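# Press two raised potentiometer knobs onto their collars

## Task

On the circuit board, press each of the two raised potentiometer knobs down until it sits on its own potentiometer's collar. Neither potentiometer may be forced out of the board; if one is, the task fails. The knobs must stay seated without the robot holding them, and at the end both grippers must release and back away.

## Robot and tools

ROBOT. Two Doosan M1013 six-joint arms, left_arm and right_arm, each carrying a Robotiq 2F-140 two-finger gripper and a fisheye wrist camera. Base of left_arm: (+0.011, +0.528, 0) m, quat_wxyz (+0.996, 0, 0, -0.095). Base of right_arm: (+0.061, -0.530, 0) m, quat_wxyz (+0.997, 0, 0, -0.078).

FRAME. A single scene frame is used for all arms. Its origin is on the table surface midway between the bases. +x points out across the table, +z points up, and left_arm sits on the +y side. The arm names do not refer to image left or right. Each gripper's reported pose is end_effector_position (m) and end_effector_quat_wxyz, plus linear (m/s) and angular (rad/s) velocities. That position is the point between the pads when they are closed. The fingers extend along the gripper's +z and open and close along its y. Closed fingertips reach about 33 mm past that point; fully open ones reach about 9 mm. Closing pushes the tips about 24 mm further out, so keep that much clearance above a surface. Printed positions get less accurate at long reach.

ROW LAYOUT. Every command row has 18 numbers, each in [-1, 1], and covers both arms even if only one moves. The first 9 are left_arm: six joint values, then gripper position, force_limit, speed. The last 9 are the same for right_arm. Joint order within each arm: wrist pitch (joint_5), forearm roll (joint_4), wrist roll (joint_6), shoulder (joint_2), elbow (joint_3), waist (joint_1). Joint values are scaled offsets, not absolute angles. A value of 1.0 equals 1.398 rad for waist and shoulder, 2.097 rad for elbow, and 2.622 rad for forearm roll, wrist pitch and wrist roll. Stated joint ranges: elbow -2.792 to 2.792 rad; all other joints -6.283 to 6.283 rad.

GRIPPER NUMBERS. position: +1 is fully open (140 mm), the pads touch near -0.8, and -1 closes until blocked. force_limit: -1 is about 14 N, 0 about 60 N, +1 about 107 N. speed: -1 is about 30 mm/s, 0 about 140, +1 about 250. A 0 is a real command, so to leave a gripper as it is, repeat its previous three numbers. object_status: 0 moving, 1 blocked while opening, 2 blocked while closing (a grip), 3 at the requested position or the pads have met. position_measured is in counts: 3 is fully open and 230 is pads touching. To squeeze harder while gripping, raise force_limit and switch position between -1 and -0.98.

TOOLS.
- execute_actions(actions): a list of up to 15 actions. Each action is a table of up to 15 rows, one row per 1/30 s step. A short table repeats its last row to fill 15 steps, so one action lasts 0.5 s. Joint offsets in every row count from the angles at the start of that action, not from the previous row. For the first action of a call, they count from the last reported angles. Any action that asks a joint to go more than 0.010 rad past its range is refused for both arms. A malformed call, or one whose first action fails that check, does nothing at all. When a joint is stopped at its end, the result prints "joint sent to its limit". An empty list just returns state and images.
- move(target, speed, blocking): target is one 18-number row in the same layout. Its joint offsets count from the Joint positions shown in the last result, not from the arm's pose when the move starts. Gripper numbers take effect at once. speed is in rad/s for whichever joint has the longest path: 0.01 to 2, default 0.5. All joints finish together, so hands travel along curves, and a move lasts 0.5 to 10 s. Moves do not avoid obstacles or the other arm. With blocking=false the result comes after 0.5 s; you must call wait or stop before sending more commands. The extra "move:" line gives the ending (done, off_target, moving, held, fault), limits=held or limits=none, and the joint of each arm farthest from its target.
- wait(seconds): 0 to 10; the robot holds its last command, and any running move continues.
- stop(): brakes a running move; the fingers keep going.
- zoom_image(camera, region): region is [x0, y0, x1, y1] in pixels, at most 504 by 504. Cameras: cam_high and cam_low (896x504), cam_left_wrist and cam_right_wrist (616x616 fisheye). Calibration matrices are provided for all four.
- show_instructions(): shows the reference images. read_manual(section): licence texts. finished_scene(scene): ends the given scene and reports success.

RESULT LINES. Joint positions, Joint velocities, Joint targets and joint torques are listed per arm in the joint order above (rad, rad/s). Flange force is the measured outside force on the gripper and is noisy. "joint command not followed" means a safety check altered or blocked some joint targets. MOTOR HOT warns of overheating; an OVER-TEMPERATURE FAULT brakes that arm.

MOTION LIMITS. Joint speed is capped at 2.09 rad/s for waist and shoulder, 3.14 for elbow, and 3.93 for the wrist joints. Targets may lead the measured angles by at most 0.456 rad (waist, shoulder), 0.683 rad (elbow) or 0.854 rad (wrist joints). Per step, the gripper may not be commanded more than 70 mm from where it is. Big motions therefore take several actions, and an unfinished one must be sent again.

AVOID. A torque at a joint's load limit (waist and shoulder 306, elbow 144, wrist joints 40.5 N m) or an outside force of 144 N freezes that arm for 10 s. The arms are stiff, so aiming even slightly past a firm contact can fault them. For this job press the knobs slowly and with only a small overshoot: too much force can pop a potentiometer out. Keep the arms from hitting each other, knock nothing off the table, and expect occasional outside tugs. Open the grippers and lift clear before finishing.

Each tool is called as a command line: name --argument value for each argument, lists and objects as JSON in quotes; but a table of rows of numbers goes row by row, as --pt "numbers of a row", without its own name.

Reference images:

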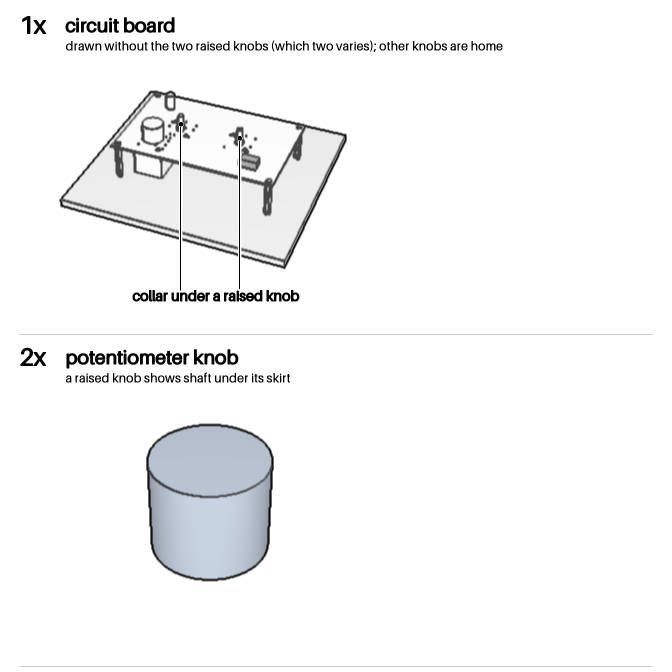

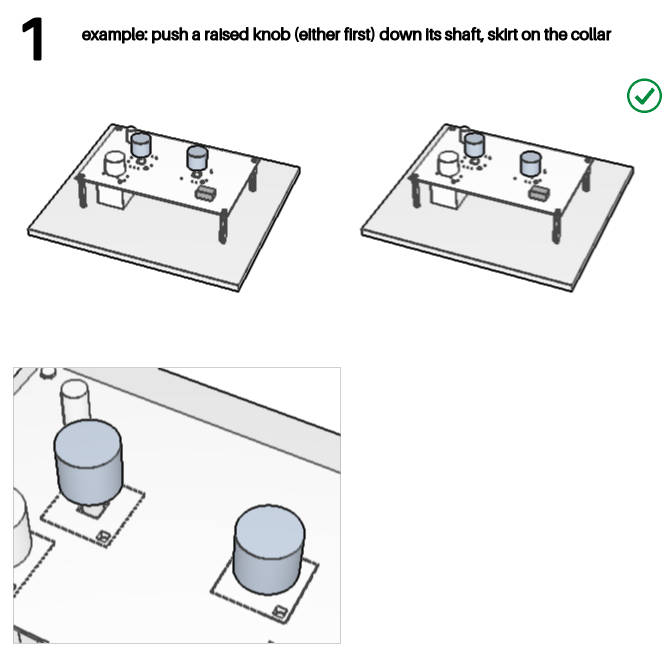

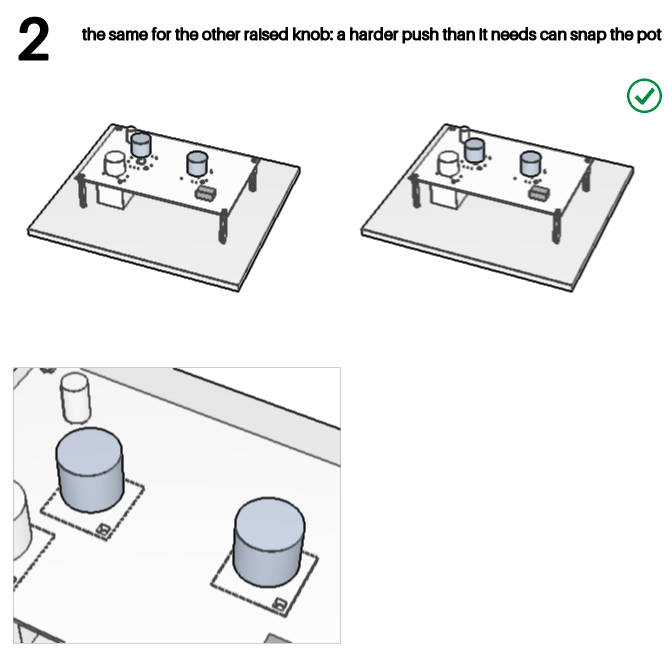

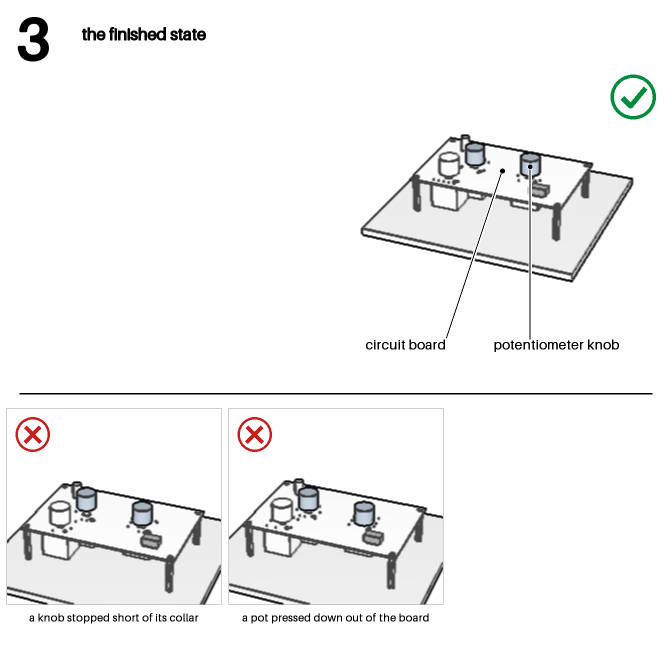

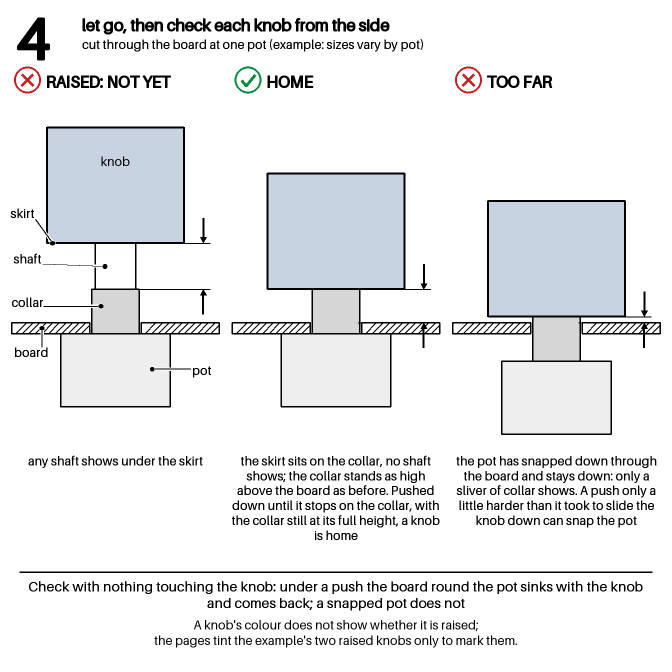

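## Session

execute_actions --actions '[]'

Scene clock: 0.00 s.
left_arm: end_effector_position=(+0.5576, +0.7087, +0.1461) position_measured=3 object_status=3 end_effector_quat_wxyz=(-0.322, -0.185, +0.897, -0.240) end_effector_velocity=(-0.001, -0.001, -0.001) end_effector_angular_velocity=(-0.000, +0.000, -0.000) | right_arm: end_effector_position=(+0.8760, -0.0693, +0.3971) position_measured=3 object_status=3 end_effector_quat_wxyz=(+0.401, +0.408, +0.755, -0.320) end_effector_velocity=(+0.000, -0.000, +0.000) end_effector_angular_velocity=(-0.001, -0.001, +0.000)
Joint names: [wrist pitch, forearm roll, wrist roll, shoulder, elbow, waist]
Joint positions: left_arm=[ 1.764 -0.307 -1.484  0.56   1.592  0.62 ] | right_arm=[ 1.877 -1.037  0.038  0.82   0.789  0.928]
Joint velocities: left_arm=[-0.001 -0.     0.    -0.     0.002 -0.   ] | right_arm=[ 0.    -0.001 -0.     0.    -0.     0.   ]
Joint torques (N m, as the joint torque sensors report them, + toward a larger angle): no reading
Flange force (N, the push that the arm receives, along the gripper's own x y z axes): no reading
Joint targets: left_arm=[1.764 -0.307 -1.484 0.560 1.592 0.620] | right_arm=[1.877 -1.037 0.038 0.820 0.789 0.928]

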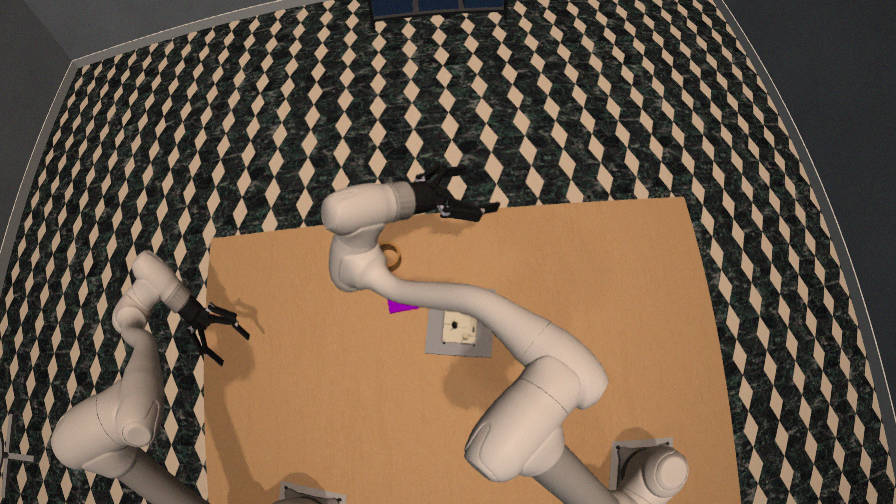

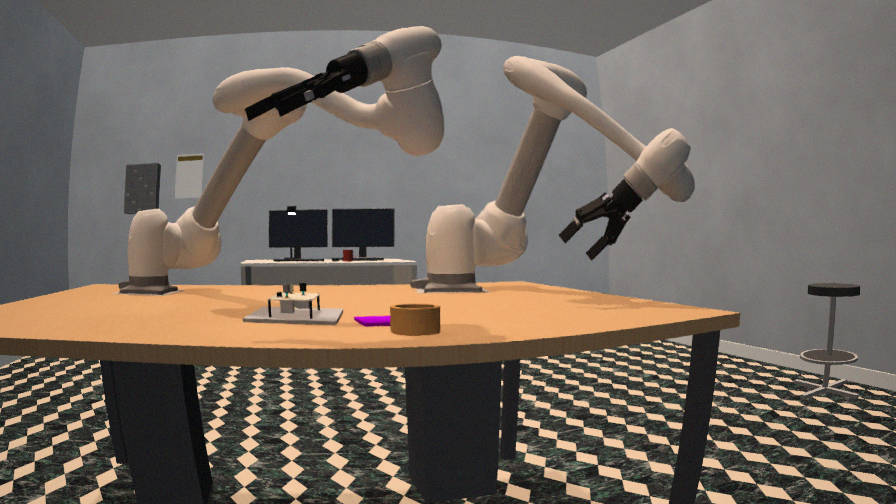

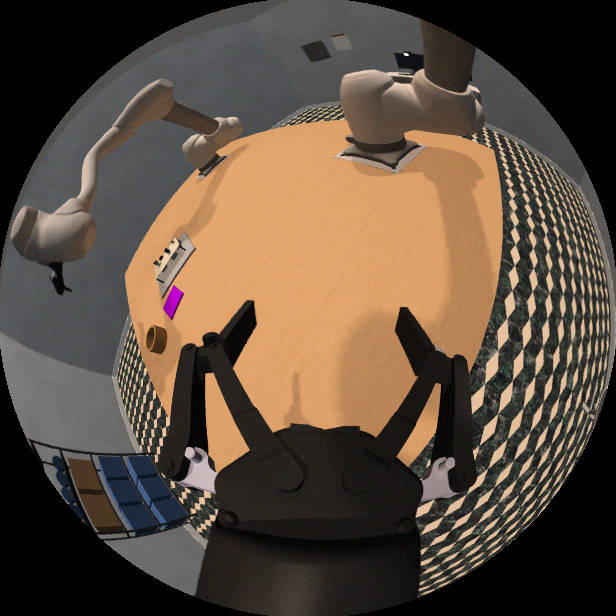

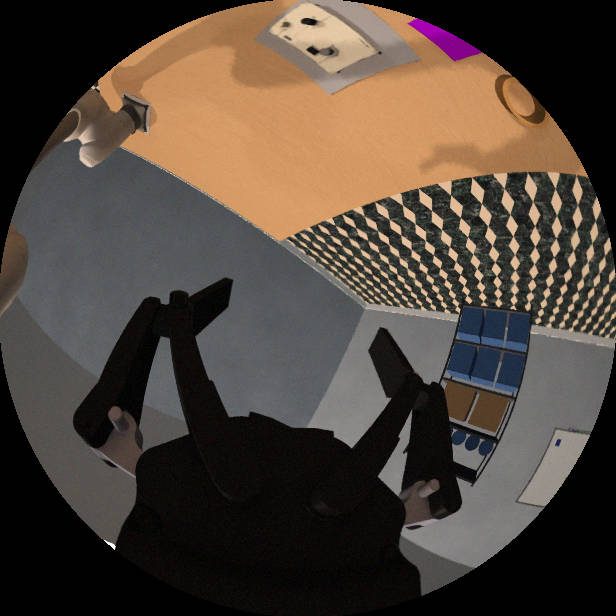

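zoom_image --camera "cam_low" --region '[230, 270, 360, 335]'

zoom_image --camera "cam_high" --region '[410, 290, 510, 365]'

zoom_image --camera "cam_right_wrist" --region '[240, 0, 440, 110]'

Region (230, 270, 360, 335) of cam_low's 896x504 image, scaled by 3.877, with more detail than that image has.

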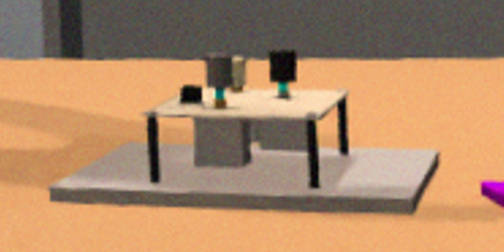

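Region (410, 290, 510, 365) of cam_high's 896x504 image, scaled by 5.040, with more detail than that image has; it fills the top 378 rows of this view, and the rest is white.

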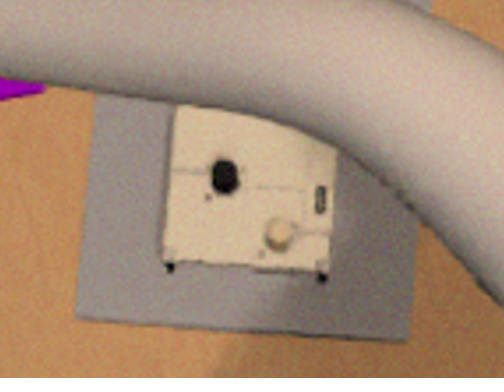

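Region (240, 0, 440, 110) of cam_right_wrist's 616x616 image, scaled by 2.520, with more detail than that image has; it fills the top 277 rows of this view, and the rest is white.

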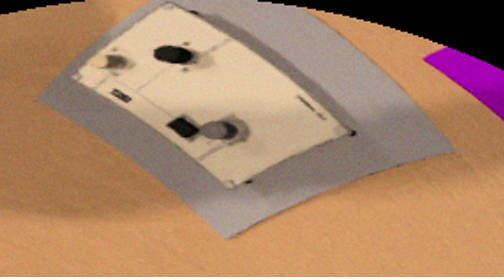

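move --target '[0,0,0,0,0,0,1,0,0, -0.2208,0.3955,0,-0.3301,0.3319,-0.0558,-1,0.5,1]' --speed 1.0

Scene clock: 5.40 s.
left_arm: end_effector_position=(+0.5576, +0.7087, +0.1461) position_measured=3 object_status=3 end_effector_quat_wxyz=(-0.322, -0.185, +0.897, -0.240) end_effector_velocity=(-0.001, +0.000, -0.000) end_effector_angular_velocity=(-0.000, +0.001, +0.001) | right_arm: end_effector_position=(+0.6199, -0.0200, +0.2503) position_measured=234 object_status=3 end_effector_quat_wxyz=(+0.000, +0.442, +0.897, +0.000) end_effector_velocity=(-0.000, +0.000, +0.000) end_effector_angular_velocity=(+0.002, -0.001, -0.002)
Joint names: [wrist pitch, forearm roll, wrist roll, shoulder, elbow, waist]
Joint positions: left_arm=[ 1.764 -0.307 -1.484  0.56   1.592  0.62 ] | right_arm=[1.298 0.    0.038 0.358 1.485 0.85 ]
Joint velocities: left_arm=[-0.    -0.    -0.    -0.     0.001  0.001] | right_arm=[-0.001  0.001  0.002 -0.001  0.    -0.   ]
Joint torques (N m, as the joint torque sensors report them, + toward a larger angle): left_arm=[  1.75   2.43   0.01 -83.64 -29.73  -0.4 ] | right_arm=[ -0.06   4.61  -0.36 -77.46 -40.2    2.7 ]
Flange force (N, the push that the arm receives, along the gripper's own x y z axes): left_arm=[2.5 -0.6 -4.1] | right_arm=[-3.0 1.8 0.3]
Joint targets: left_arm=[1.764 -0.307 -1.484 0.560 1.592 0.620] | right_arm=[1.298 0.000 0.038 0.358 1.485 0.850]
move: done; limits=none; left_arm: farthest joint: the waist, 0.000 radians from its target (0.000 radians at the start); right_arm: farthest joint: the waist, 0.000 radians from its target (0.078 radians at the start)
camera_calibration (this result's frames):
cam_left_wrist: T_world_to_cam=[[-0.570926, 0.7306, -0.374523, -0.117245], [0.819002, 0.475003, -0.321882, -0.736755], [-0.057268, -0.490506, -0.869554, 0.683676], [0, 0, 0, 1]] pos_world=[0.575618, 0.770967, 0.313434]
cam_right_wrist: T_world_to_cam=[[0.551256, 0.833922, -0.0262935, -0.32749], [0.797517, -0.51741, 0.310247, -0.566655], [0.245117, -0.191995, -0.950292, 0.250019], [0, 0, 0, 1]] pos_world=[0.571164, 0.0279108, 0.404784]

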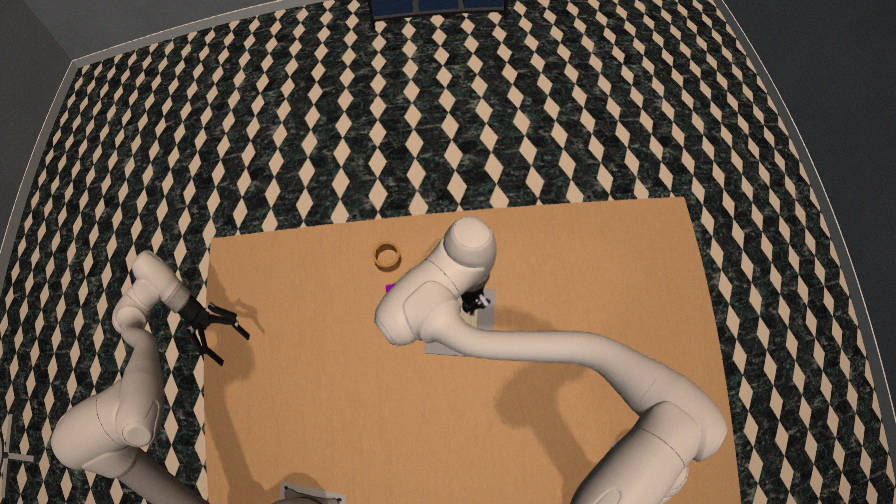

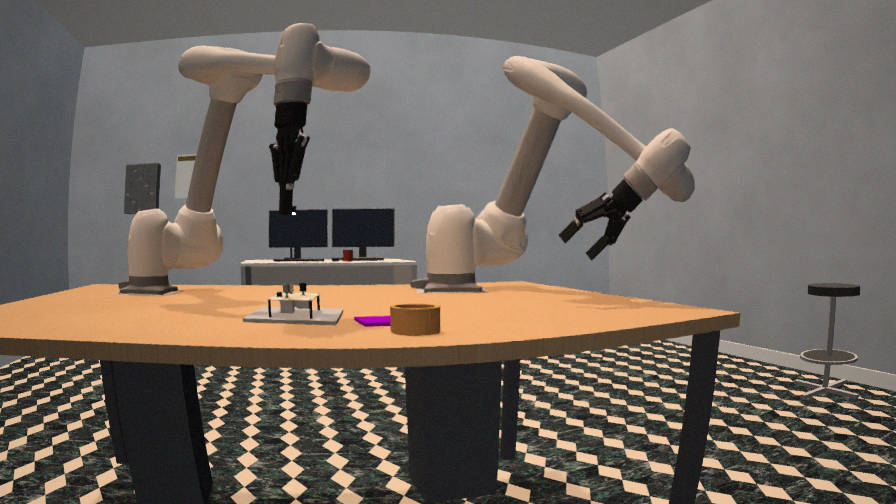

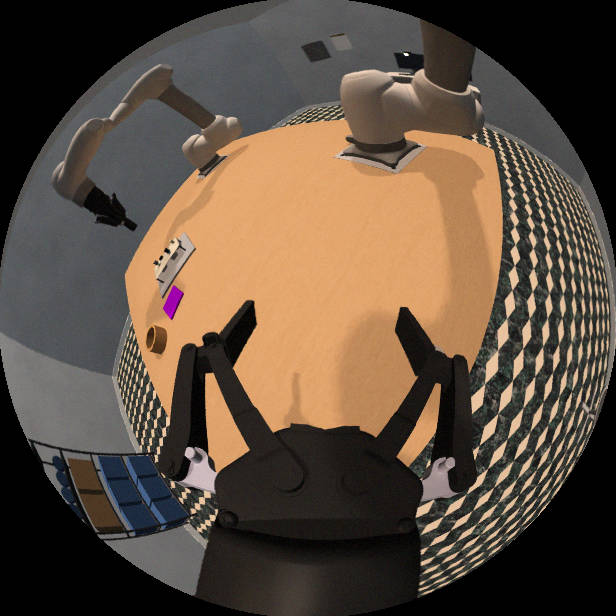

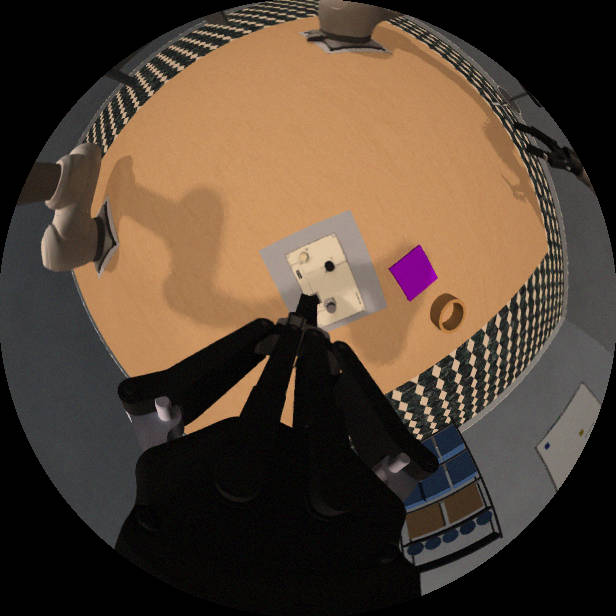

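zoom_image --camera "cam_right_wrist" --region '[240, 200, 400, 350]'

zoom_image --camera "cam_low" --region '[230, 180, 360, 335]'

Region (240, 200, 400, 350) of cam_right_wrist's 616x616 image, scaled by 3.150, with more detail than that image has; it fills the top 472 rows of this view, and the rest is white.

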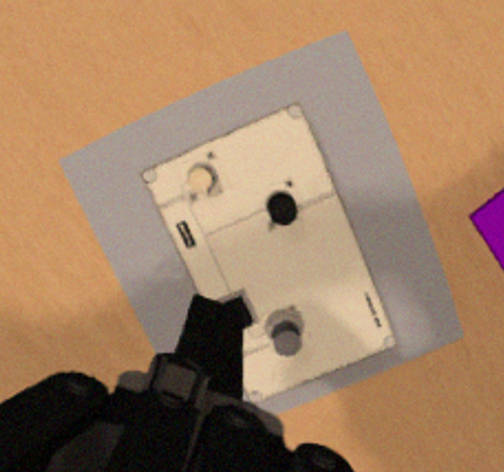

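Region (230, 180, 360, 335) of cam_low's 896x504 image, scaled by 3.252, with more detail than that image has; it fills the left 423 columns of this view, and the rest is white.

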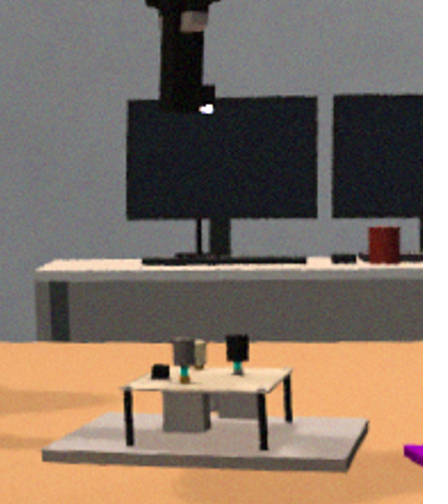

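move --target '[0,0,0,0,0,0,1,0,0, -0.0559,0,0.2320,0.0929,0.0081,-0.0340,-1,0.5,1]' --speed 0.7

zoom_image --camera "cam_right_wrist" --region '[220, 200, 400, 380]'

zoom_image --camera "cam_low" --region '[240, 240, 350, 330]'

Scene clock: 9.50 s.
left_arm: end_effector_position=(+0.5576, +0.7087, +0.1461) position_measured=3 object_status=3 end_effector_quat_wxyz=(-0.322, -0.185, +0.897, -0.240) end_effector_velocity=(-0.001, -0.000, -0.000) end_effector_angular_velocity=(-0.001, +0.002, -0.001) | right_arm: end_effector_position=(+0.6798, -0.0198, +0.1402) position_measured=234 object_status=3 end_effector_quat_wxyz=(+0.000, +0.707, +0.707, +0.000) end_effector_velocity=(-0.000, +0.000, -0.001) end_effector_angular_velocity=(+0.000, +0.001, -0.002)
Joint names: [wrist pitch, forearm roll, wrist roll, shoulder, elbow, waist]
Joint positions: left_arm=[ 1.764 -0.307 -1.484  0.56   1.592  0.62 ] | right_arm=[1.152 0.    0.646 0.488 1.502 0.803]
Joint velocities: left_arm=[ 0.001  0.     0.     0.     0.001 -0.   ] | right_arm=[-0.     0.001  0.002  0.001  0.    -0.   ]
Joint torques (N m, as the joint torque sensors report them, + toward a larger angle): left_arm=[  1.66   2.35  -0.06 -84.61 -29.56  -1.15] | right_arm=[ -0.39   4.04   0.22 -88.06 -37.55   5.36]
Flange force (N, the push that the arm receives, along the gripper's own x y z axes): left_arm=[1.0 0.4 -5.3] | right_arm=[-3.2 7.0 -0.1]
Joint targets: left_arm=[1.764 -0.307 -1.484 0.560 1.592 0.620] | right_arm=[1.151 0.000 0.646 0.488 1.502 0.803]
move: done; limits=none; left_arm: farthest joint: the waist, 0.000 radians from its target (0.000 radians at the start); right_arm: farthest joint: the wrist roll, 0.001 radians from its target (0.609 radians at the start)
camera_calibration (this result's frames):
cam_left_wrist: T_world_to_cam=[[-0.570926, 0.7306, -0.374522, -0.117245], [0.819002, 0.475003, -0.321882, -0.736755], [-0.057268, -0.490506, -0.869554, 0.683676], [0, 0, 0, 1]] pos_world=[0.575618, 0.770967, 0.313434]
cam_right_wrist: T_world_to_cam=[[0.945353, 0.324963, -0.0265745, -0.641532], [0.316845, -0.896387, 0.309998, -0.260815], [0.0769168, -0.301478, -0.950366, 0.242869], [0, 0, 0, 1]] pos_world=[0.670432, 0.0479023, 0.294618]

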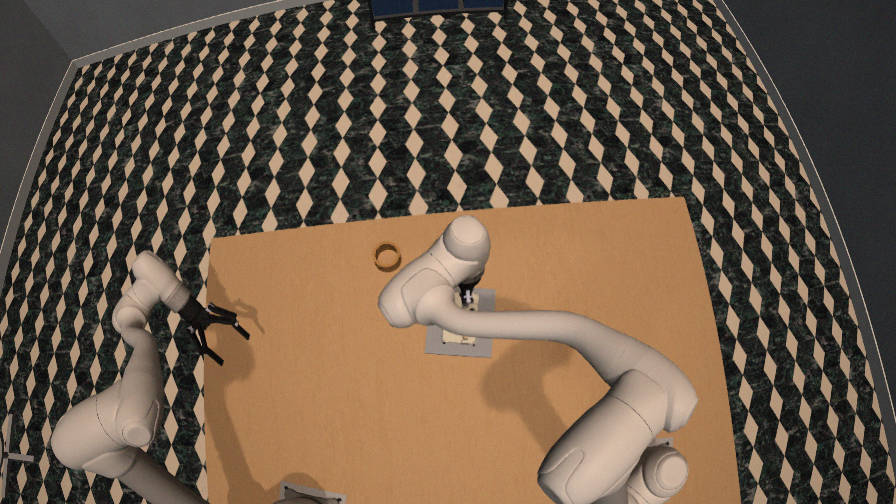

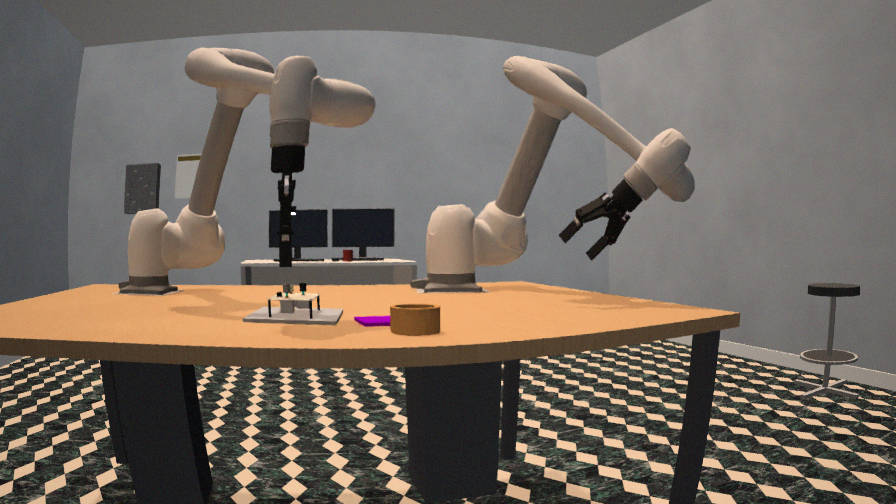

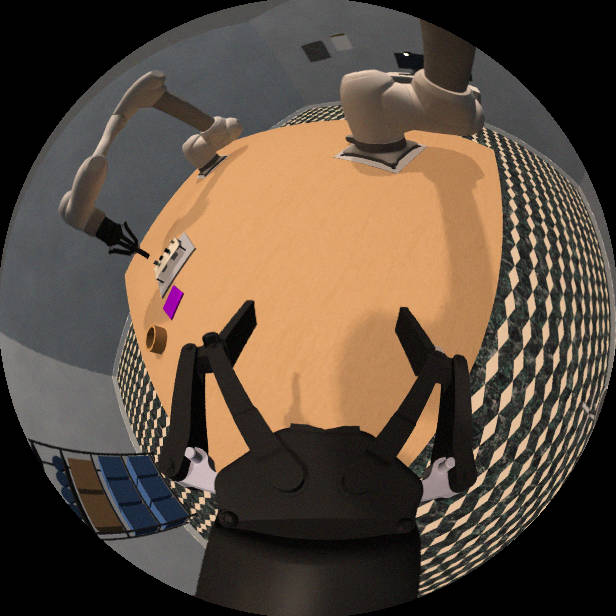

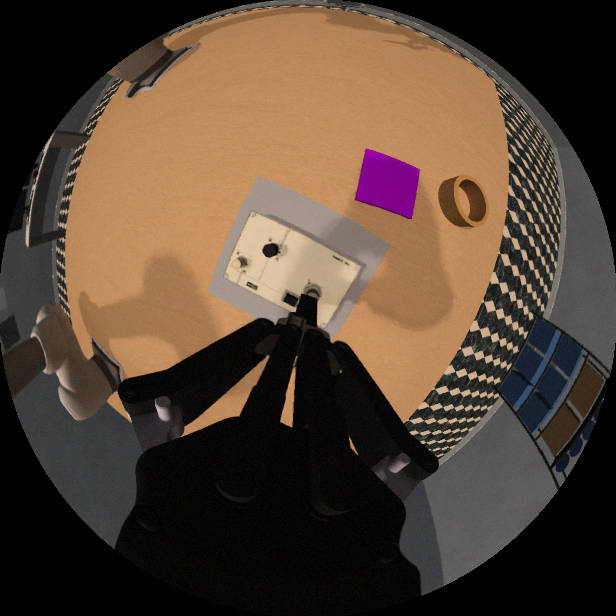

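Region (220, 200, 400, 380) of cam_right_wrist's 616x616 image, scaled by 2.800, with more detail than that image has.

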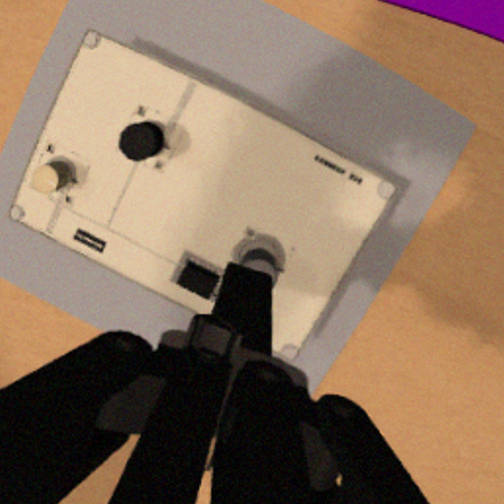

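Region (240, 240, 350, 330) of cam_low's 896x504 image, scaled by 4.582, with more detail than that image has; it fills the top 412 rows of this view, and the rest is white.

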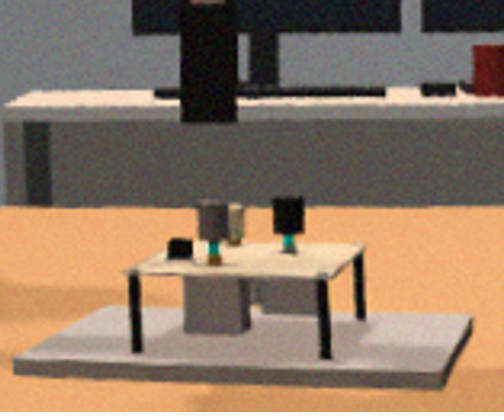

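zoom_image --camera "cam_right_wrist" --region '[270, 260, 350, 340]'

Region (270, 260, 350, 340) of cam_right_wrist's 616x616 image, scaled by 6.300, with more detail than that image has.

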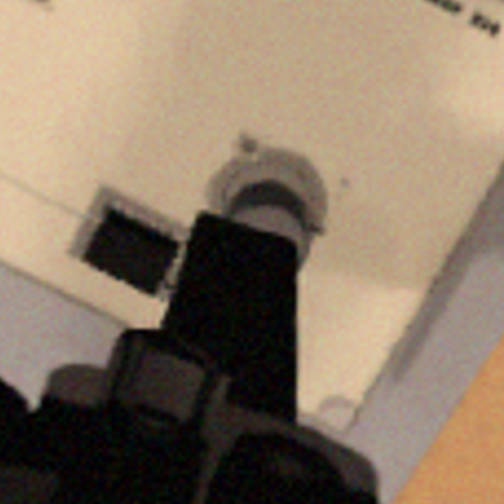

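move --target '[0,0,0,0,0,0,1,0,0, -0.0164,0,-0.0020,0.02047,0.0066,-0.0038,-1,0.5,1]' --speed 0.1

zoom_image --camera "cam_low" --region '[260, 260, 330, 310]'

zoom_image --camera "cam_right_wrist" --region '[260, 250, 360, 350]'

Scene clock: 12.53 s.
left_arm: end_effector_position=(+0.5576, +0.7087, +0.1461) position_measured=3 object_status=3 end_effector_quat_wxyz=(-0.322, -0.185, +0.897, -0.240) end_effector_velocity=(+0.000, +0.000, -0.000) end_effector_angular_velocity=(+0.001, -0.001, +0.001) | right_arm: end_effector_position=(+0.6870, -0.0197, +0.1102) position_measured=234 object_status=3 end_effector_quat_wxyz=(+0.000, +0.707, +0.707, +0.000) end_effector_velocity=(+0.000, +0.001, -0.000) end_effector_angular_velocity=(+0.002, +0.000, -0.000)
Joint names: [wrist pitch, forearm roll, wrist roll, shoulder, elbow, waist]
Joint positions: left_arm=[ 1.764 -0.307 -1.484  0.56   1.592  0.62 ] | right_arm=[ 1.109 -0.     0.64   0.517  1.516  0.798]
Joint velocities: left_arm=[-0.002  0.    -0.    -0.    -0.     0.   ] | right_arm=[-0.002  0.002 -0.001  0.001 -0.    -0.   ]
Joint torques (N m, as the joint torque sensors report them, + toward a larger angle): left_arm=[  1.82   2.33  -0.1  -83.64 -29.32  -1.51] | right_arm=[ -0.38   3.76   0.05 -90.86 -37.19   1.3 ]
Flange force (N, the push that the arm receives, along the gripper's own x y z axes): left_arm=[2.3 0.5 -5.6] | right_arm=[1.2 4.1 0.9]
Joint targets: left_arm=[1.764 -0.307 -1.484 0.560 1.592 0.620] | right_arm=[1.109 0.000 0.640 0.517 1.516 0.798]
move: done; limits=none; left_arm: farthest joint: the waist, 0.000 radians from its target (0.000 radians at the start); right_arm: farthest joint: the waist, 0.000 radians from its target (0.005 radians at the start)
camera_calibration (this result's frames):
cam_left_wrist: T_world_to_cam=[[-0.570926, 0.7306, -0.374523, -0.117245], [0.819002, 0.475003, -0.321882, -0.736755], [-0.0572677, -0.490506, -0.869554, 0.683675], [0, 0, 0, 1]] pos_world=[0.575618, 0.770967, 0.313434]
cam_right_wrist: T_world_to_cam=[[0.945385, 0.324913, -0.0260326, -0.649238], [0.316647, -0.896507, 0.309854, -0.253607], [0.0773372, -0.301174, -0.950428, 0.213594], [0, 0, 0, 1]] pos_world=[0.677565, 0.0479142, 0.264686]

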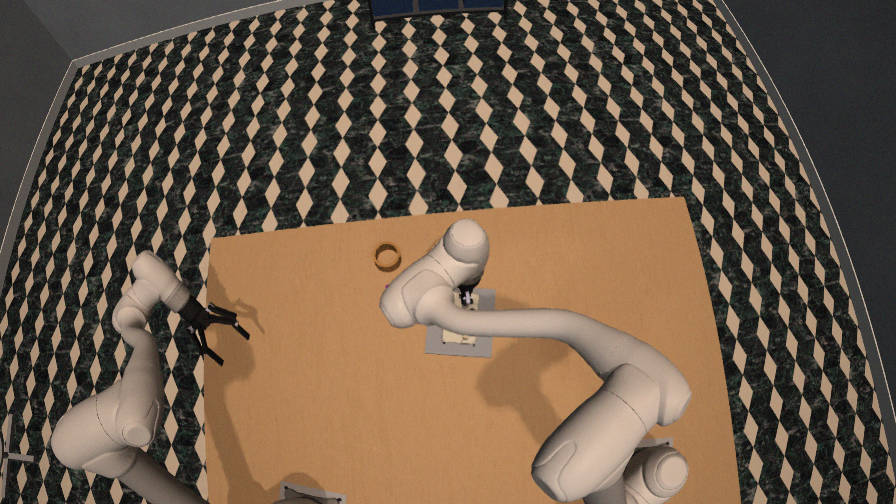

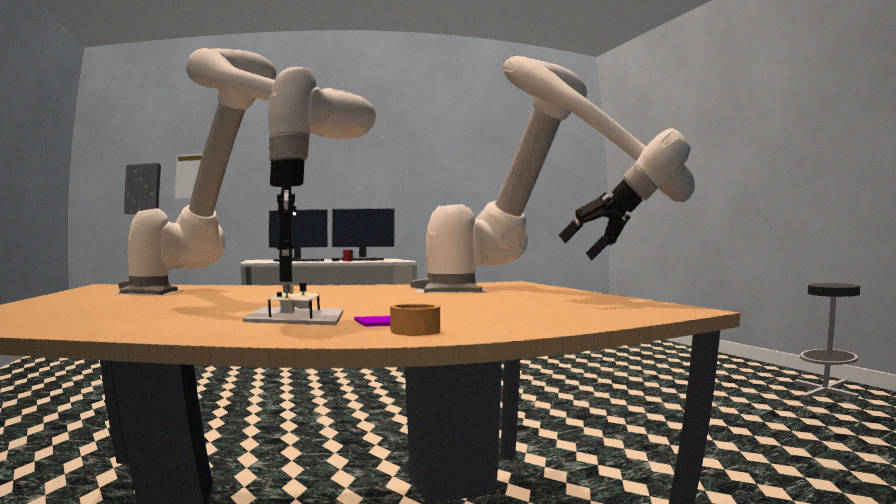

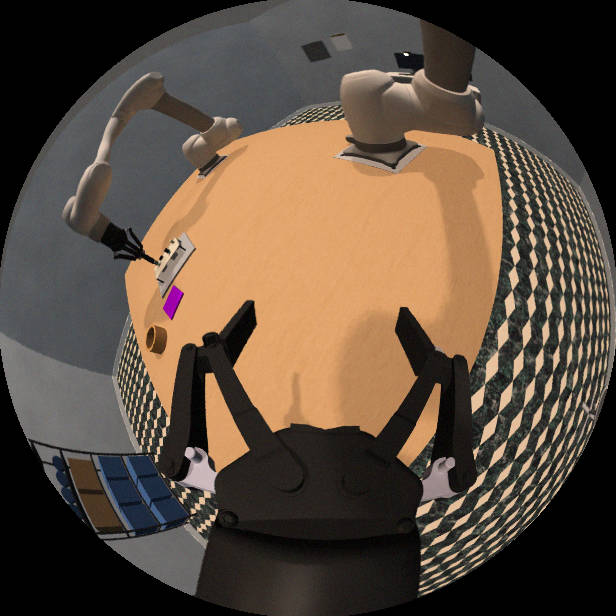

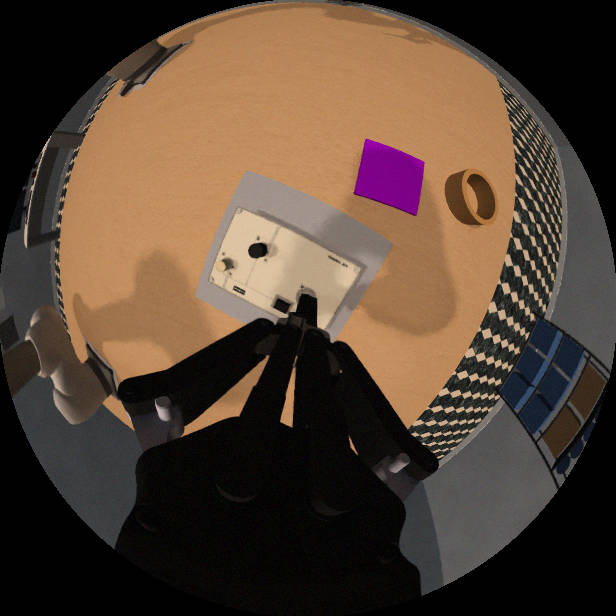

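Region (260, 260, 330, 310) of cam_low's 896x504 image, scaled by 7.200, with more detail than that image has; it fills the top 360 rows of this view, and the rest is white.

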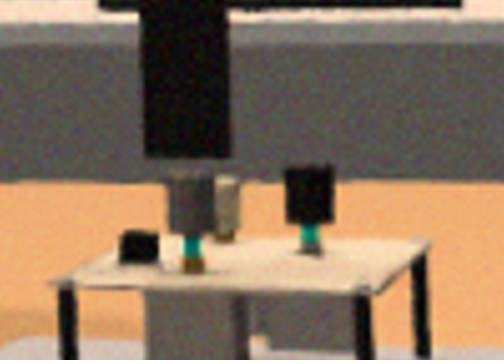

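Region (260, 250, 360, 350) of cam_right_wrist's 616x616 image, scaled by 5.040, with more detail than that image has.

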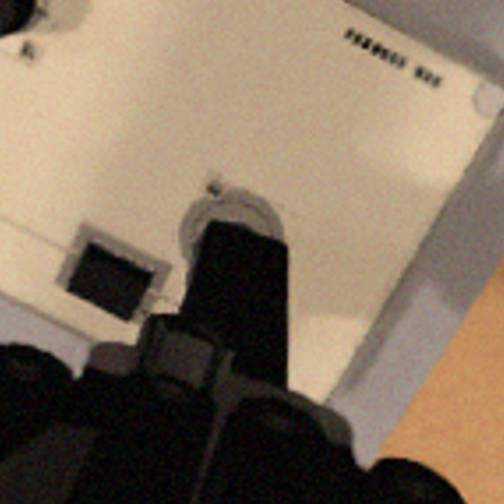

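move --target '[0,0,0,0,0,0,1,0,0, -0.00267,0,0,0.00232,0.0018,0,-1,0.5,1]' --speed 0.02

zoom_image --camera "cam_low" --region '[260, 260, 330, 310]'

Scene clock: 14.37 s.
left_arm: end_effector_position=(+0.5576, +0.7087, +0.1461) position_measured=3 object_status=3 end_effector_quat_wxyz=(-0.322, -0.185, +0.897, -0.240) end_effector_velocity=(-0.000, +0.000, -0.000) end_effector_angular_velocity=(+0.000, +0.000, +0.000) | right_arm: end_effector_position=(+0.6870, -0.0197, +0.1058) position_measured=234 object_status=3 end_effector_quat_wxyz=(+0.000, +0.707, +0.707, +0.000) end_effector_velocity=(-0.001, -0.000, -0.001) end_effector_angular_velocity=(-0.000, +0.002, -0.001)
Joint names: [wrist pitch, forearm roll, wrist roll, shoulder, elbow, waist]
Joint positions: left_arm=[ 1.764 -0.307 -1.484  0.56   1.592  0.62 ] | right_arm=[ 1.102 -0.     0.64   0.52   1.519  0.798]
Joint velocities: left_arm=[-0.  0. -0.  0.  0.  0.] | right_arm=[-0.001  0.001  0.     0.     0.002 -0.   ]
Joint torques (N m, as the joint torque sensors report them, + toward a larger angle): left_arm=[  1.7    2.36  -0.07 -83.9  -29.82  -0.93] | right_arm=[ -0.07   3.96   0.01 -86.49 -36.1    4.71]
Flange force (N, the push that the arm receives, along the gripper's own x y z axes): left_arm=[2.3 0.1 -4.5] | right_arm=[-5.0 3.1 -2.7]
Joint targets: left_arm=[1.764 -0.307 -1.484 0.560 1.592 0.620] | right_arm=[1.102 -0.000 0.640 0.520 1.519 0.798]
move: done; limits=none; left_arm: farthest joint: the waist, 0.000 radians from its target (0.000 radians at the start); right_arm: farthest joint: the elbow, 0.001 radians from its target (0.004 radians at the start)
camera_calibration (this result's frames):
cam_left_wrist: T_world_to_cam=[[-0.570926, 0.7306, -0.374522, -0.117245], [0.819002, 0.475003, -0.321882, -0.736755], [-0.057268, -0.490505, -0.869554, 0.683676], [0, 0, 0, 1]] pos_world=[0.575618, 0.770967, 0.313434]
cam_right_wrist: T_world_to_cam=[[0.945385, 0.324912, -0.0260476, -0.649339], [0.31665, -0.896505, 0.309858, -0.252242], [0.0773248, -0.301183, -0.950426, 0.209366], [0, 0, 0, 1]] pos_world=[0.677559, 0.0478997, 0.260232]

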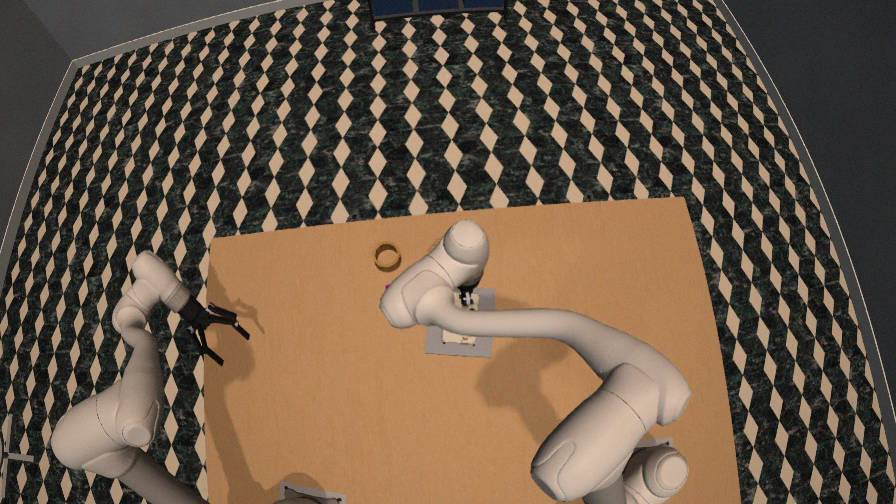

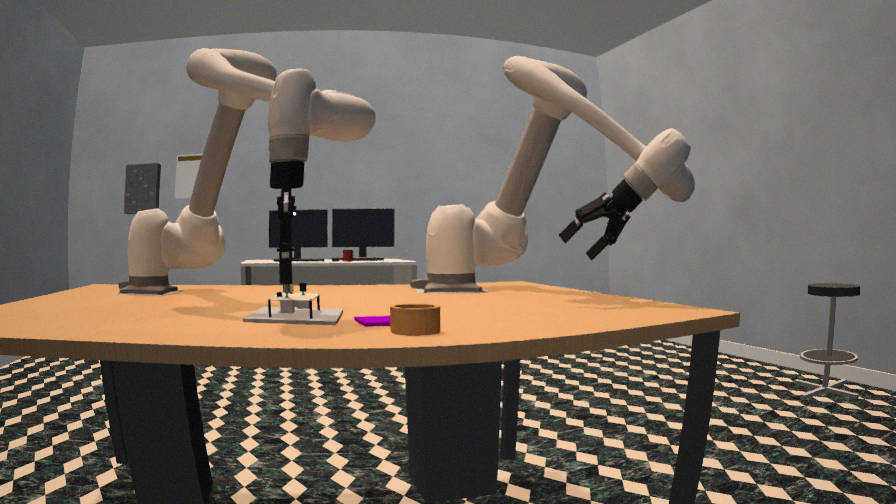

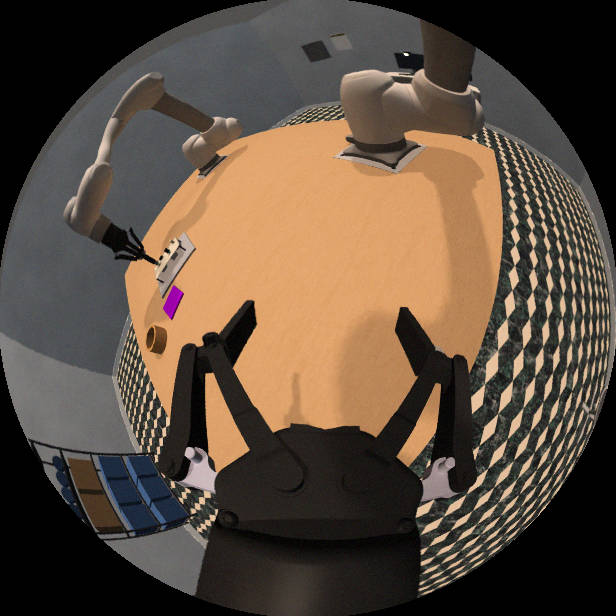

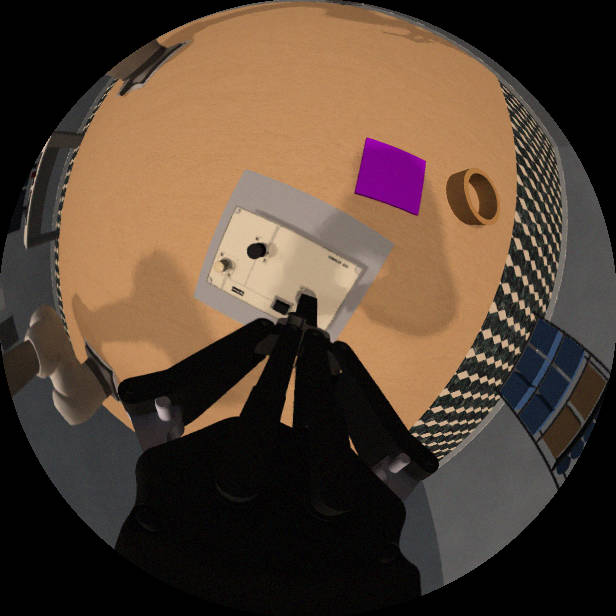

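Region (260, 260, 330, 310) of cam_low's 896x504 image, scaled by 7.200, with more detail than that image has; it fills the top 360 rows of this view, and the rest is white.

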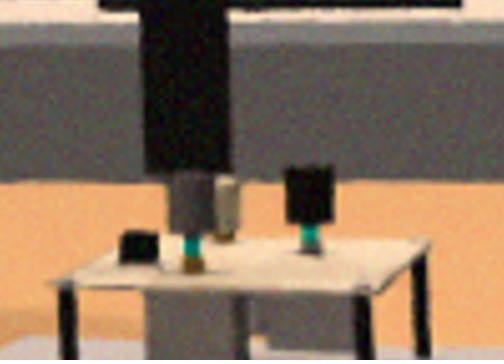

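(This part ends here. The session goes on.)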